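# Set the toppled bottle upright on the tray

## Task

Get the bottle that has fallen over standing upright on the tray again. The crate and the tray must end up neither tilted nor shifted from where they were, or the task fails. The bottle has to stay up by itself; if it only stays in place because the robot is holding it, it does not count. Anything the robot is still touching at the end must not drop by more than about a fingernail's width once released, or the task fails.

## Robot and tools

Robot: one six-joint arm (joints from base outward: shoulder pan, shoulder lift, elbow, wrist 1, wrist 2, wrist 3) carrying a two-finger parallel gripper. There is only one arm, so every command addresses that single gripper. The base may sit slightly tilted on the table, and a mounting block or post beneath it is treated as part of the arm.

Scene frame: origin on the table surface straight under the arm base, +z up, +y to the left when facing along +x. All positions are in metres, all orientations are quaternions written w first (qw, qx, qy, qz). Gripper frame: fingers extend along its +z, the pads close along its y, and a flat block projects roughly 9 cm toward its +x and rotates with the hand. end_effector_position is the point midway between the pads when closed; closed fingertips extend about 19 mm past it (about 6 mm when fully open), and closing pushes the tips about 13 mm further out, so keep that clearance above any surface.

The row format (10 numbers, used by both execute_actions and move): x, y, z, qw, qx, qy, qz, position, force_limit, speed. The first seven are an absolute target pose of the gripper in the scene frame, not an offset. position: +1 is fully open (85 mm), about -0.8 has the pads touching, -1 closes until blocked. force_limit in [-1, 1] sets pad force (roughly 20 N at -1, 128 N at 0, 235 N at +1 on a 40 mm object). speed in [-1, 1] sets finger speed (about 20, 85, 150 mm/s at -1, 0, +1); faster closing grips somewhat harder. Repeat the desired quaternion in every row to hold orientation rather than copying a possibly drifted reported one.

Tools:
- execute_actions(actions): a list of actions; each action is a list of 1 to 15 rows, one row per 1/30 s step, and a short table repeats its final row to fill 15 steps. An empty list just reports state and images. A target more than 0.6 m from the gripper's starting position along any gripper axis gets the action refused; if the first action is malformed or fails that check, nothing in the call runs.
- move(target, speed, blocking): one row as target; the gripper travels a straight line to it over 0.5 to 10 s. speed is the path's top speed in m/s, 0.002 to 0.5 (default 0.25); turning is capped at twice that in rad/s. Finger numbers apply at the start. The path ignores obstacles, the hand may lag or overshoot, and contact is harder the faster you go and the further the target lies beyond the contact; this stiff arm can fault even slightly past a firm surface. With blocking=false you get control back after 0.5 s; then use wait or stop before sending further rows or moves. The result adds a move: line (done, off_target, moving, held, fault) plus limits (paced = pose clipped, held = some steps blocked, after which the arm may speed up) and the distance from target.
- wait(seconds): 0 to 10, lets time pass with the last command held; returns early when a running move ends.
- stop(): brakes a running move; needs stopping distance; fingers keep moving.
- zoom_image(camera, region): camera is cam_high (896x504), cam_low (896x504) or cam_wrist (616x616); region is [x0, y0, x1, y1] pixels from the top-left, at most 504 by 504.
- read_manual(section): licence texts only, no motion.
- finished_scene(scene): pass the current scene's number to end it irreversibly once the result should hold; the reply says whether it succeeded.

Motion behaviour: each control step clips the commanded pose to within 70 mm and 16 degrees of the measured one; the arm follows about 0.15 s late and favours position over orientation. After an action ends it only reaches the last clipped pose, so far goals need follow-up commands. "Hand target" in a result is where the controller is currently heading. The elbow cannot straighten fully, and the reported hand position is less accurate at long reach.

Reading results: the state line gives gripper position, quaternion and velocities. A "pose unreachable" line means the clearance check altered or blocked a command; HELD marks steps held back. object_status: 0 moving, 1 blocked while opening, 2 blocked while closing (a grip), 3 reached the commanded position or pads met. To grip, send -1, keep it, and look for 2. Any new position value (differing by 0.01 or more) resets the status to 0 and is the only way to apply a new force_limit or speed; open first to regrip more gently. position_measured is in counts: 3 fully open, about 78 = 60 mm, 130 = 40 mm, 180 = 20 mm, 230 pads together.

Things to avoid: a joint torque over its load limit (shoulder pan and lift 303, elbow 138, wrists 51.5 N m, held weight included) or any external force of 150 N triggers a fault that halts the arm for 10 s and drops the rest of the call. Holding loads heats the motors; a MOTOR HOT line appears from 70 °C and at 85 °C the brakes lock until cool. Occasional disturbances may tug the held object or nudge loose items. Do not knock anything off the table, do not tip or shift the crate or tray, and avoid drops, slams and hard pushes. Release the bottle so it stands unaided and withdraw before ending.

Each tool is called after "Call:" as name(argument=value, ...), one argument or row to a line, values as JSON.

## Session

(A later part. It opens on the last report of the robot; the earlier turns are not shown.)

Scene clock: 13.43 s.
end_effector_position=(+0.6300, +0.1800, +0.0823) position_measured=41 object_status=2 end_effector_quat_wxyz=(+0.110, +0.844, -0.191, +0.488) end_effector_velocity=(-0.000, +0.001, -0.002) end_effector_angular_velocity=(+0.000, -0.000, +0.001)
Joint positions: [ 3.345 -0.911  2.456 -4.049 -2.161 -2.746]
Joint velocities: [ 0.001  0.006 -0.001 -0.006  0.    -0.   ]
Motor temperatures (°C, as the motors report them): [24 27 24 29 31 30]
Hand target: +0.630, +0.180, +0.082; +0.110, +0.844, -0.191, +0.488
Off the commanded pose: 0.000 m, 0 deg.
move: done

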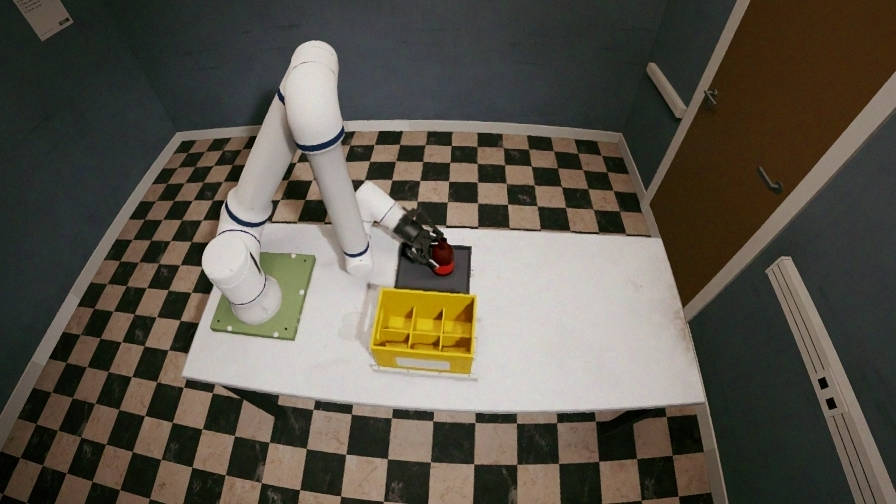

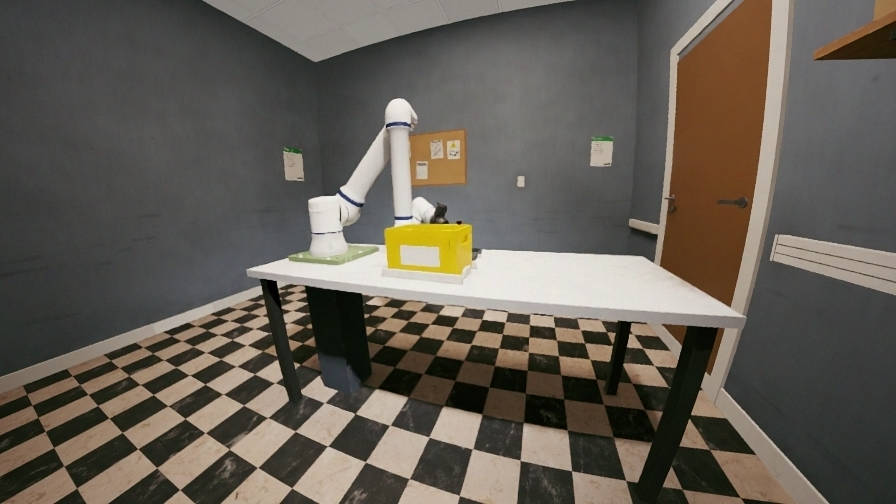

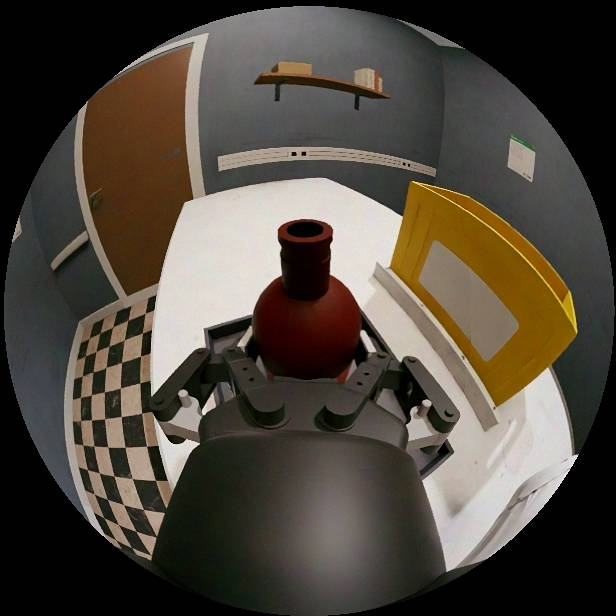

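Call:
move(
  target=[0.63,0.18,0.079,0.11,0.844,-0.191,0.488,-1,-0.75,-0.5],
  speed=0.01,
)

Call:
move(
  target=[0.63,0.18,0.079,0.11,0.844,-0.191,0.488,1,-0.75,-0.5],
)

Call:
move(
  target=[0.567,0.21,0.125,0.11,0.844,-0.191,0.488,1,-0.75,-0.5],
  speed=0.15,
)

Scene clock: 14.27 s.
end_effector_position=(+0.6300, +0.1800, +0.0792) position_measured=41 object_status=2 end_effector_quat_wxyz=(+0.110, +0.844, -0.191, +0.488) end_effector_velocity=(+0.000, -0.000, -0.001) end_effector_angular_velocity=(+0.000, -0.001, -0.000)
Joint positions: [ 3.345 -0.903  2.454 -4.056 -2.161 -2.746]
Joint velocities: [-0.     0.003 -0.    -0.003  0.     0.   ]
Motor temperatures (°C, as the motors report them): [24 27 24 29 31 30]
Hand target: +0.630, +0.180, +0.079; +0.110, +0.844, -0.191, +0.488
Off the commanded pose: 0.000 m, 0 deg.
move: done

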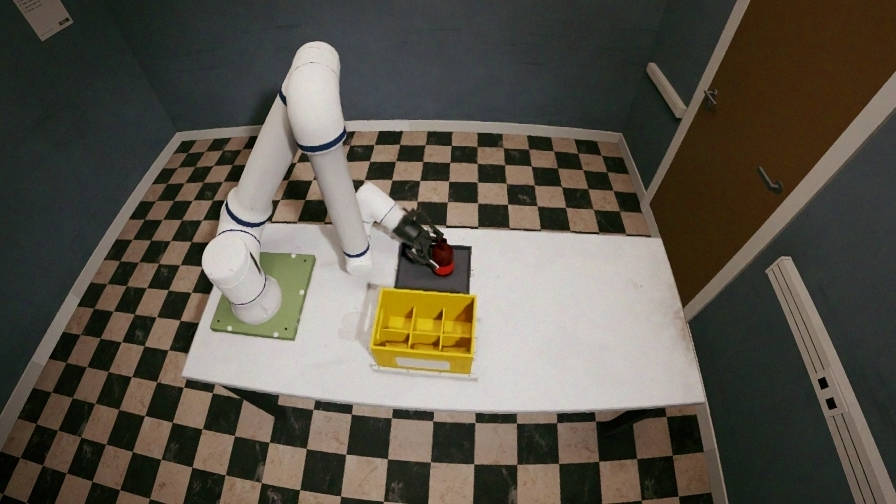

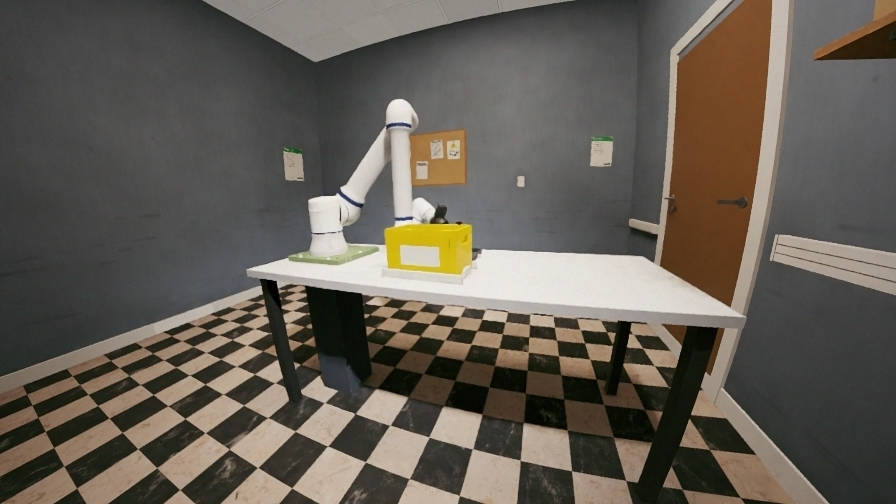

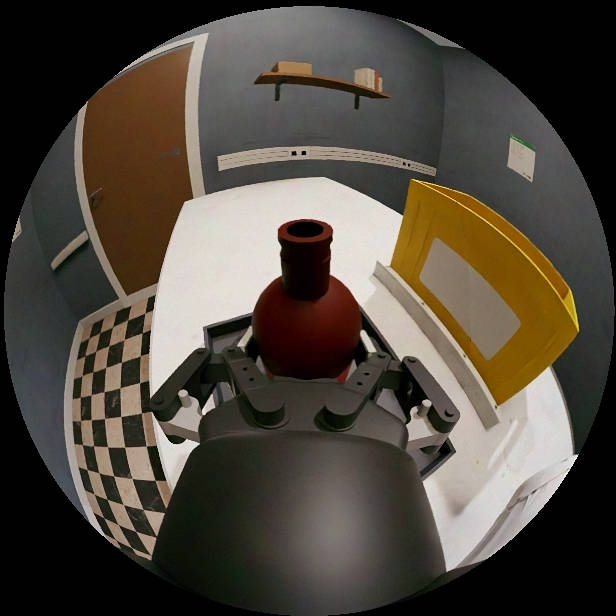

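Scene clock: 14.97 s.
end_effector_position=(+0.6300, +0.1800, +0.0790) position_measured=3 object_status=3 end_effector_quat_wxyz=(+0.110, +0.844, -0.191, +0.488) end_effector_velocity=(+0.000, -0.001, -0.000) end_effector_angular_velocity=(-0.000, -0.000, -0.001)
Joint positions: [ 3.345 -0.902  2.454 -4.057 -2.161 -2.746]
Joint velocities: [-0.001  0.    -0.    -0.    -0.    -0.   ]
Motor temperatures (°C, as the motors report them): [24 27 24 29 31 30]
Hand target: +0.630, +0.180, +0.079; +0.110, +0.844, -0.191, +0.488
Off the commanded pose: 0.000 m, 0 deg.
move: done

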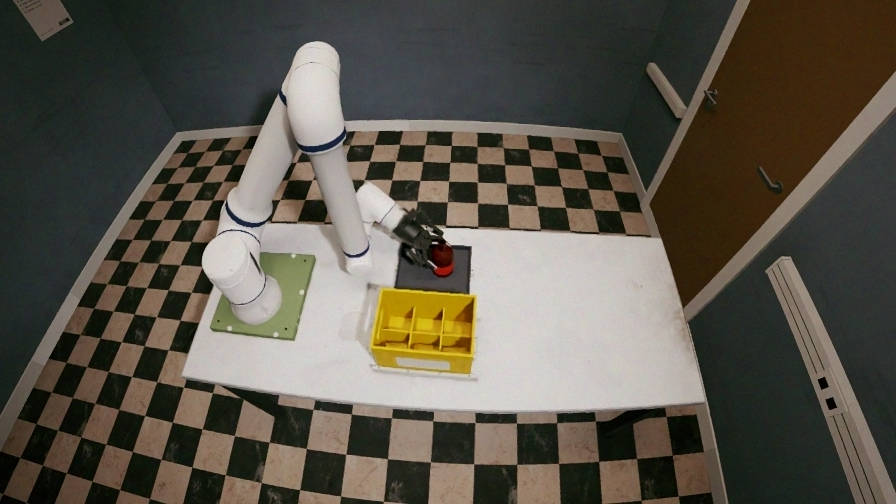

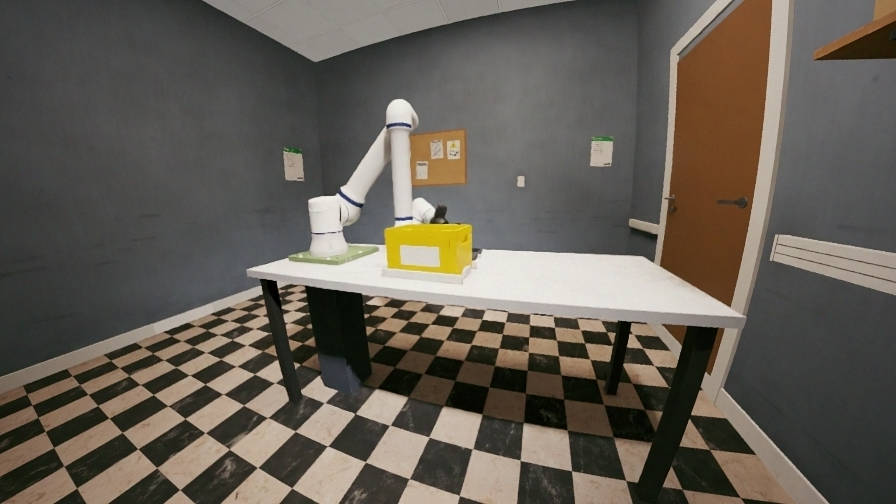

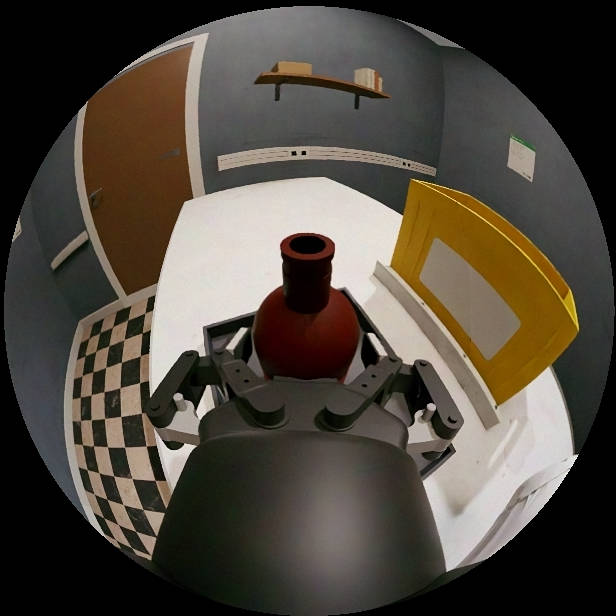

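Scene clock: 16.10 s.
end_effector_position=(+0.5671, +0.2095, +0.1247) position_measured=3 object_status=3 end_effector_quat_wxyz=(+0.110, +0.844, -0.191, +0.488) end_effector_velocity=(-0.002, +0.001, +0.001) end_effector_angular_velocity=(-0.000, +0.000, -0.001)
Joint positions: [ 3.451 -1.038  2.535 -3.954 -2.245 -2.666]
Joint velocities: [ 0.003 -0.005  0.002  0.005 -0.003  0.003]
Motor temperatures (°C, as the motors report them): [24 27 24 29 31 30]
Hand target: +0.567, +0.210, +0.125; +0.110, +0.844, -0.191, +0.488
Off the commanded pose: 0.001 m, 0 deg.
move: done

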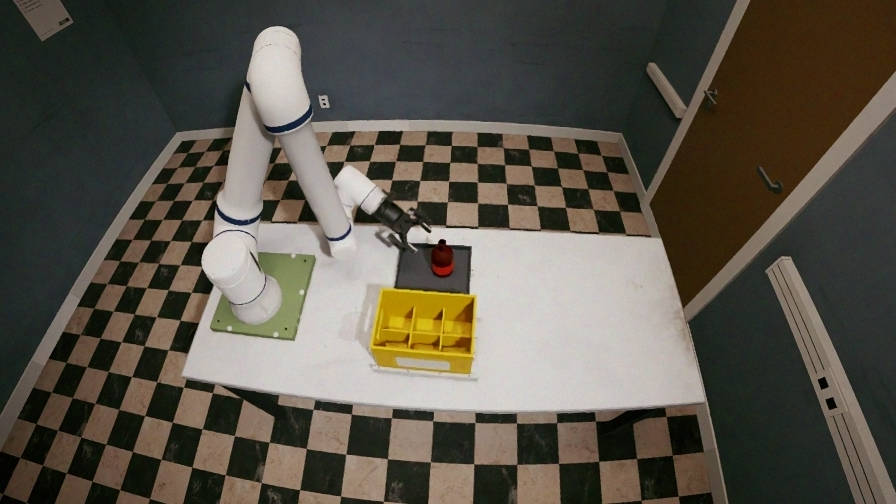

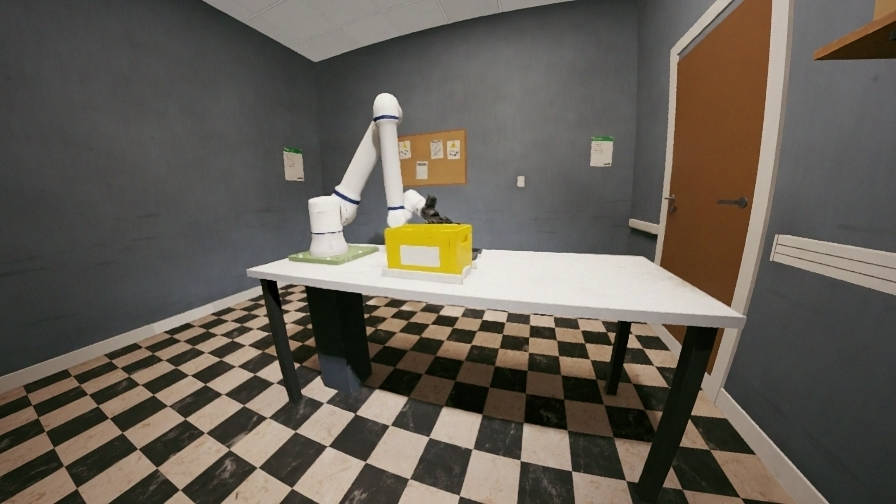

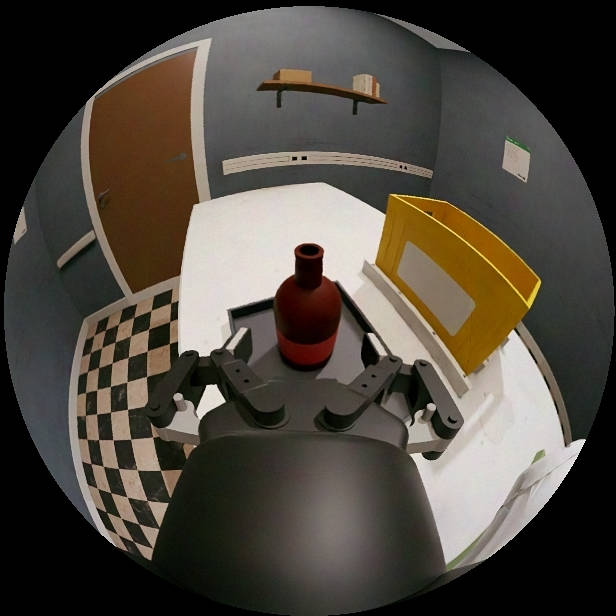

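Call:
finished_scene(
  scene=2,
)

The scene is finished: the task was done.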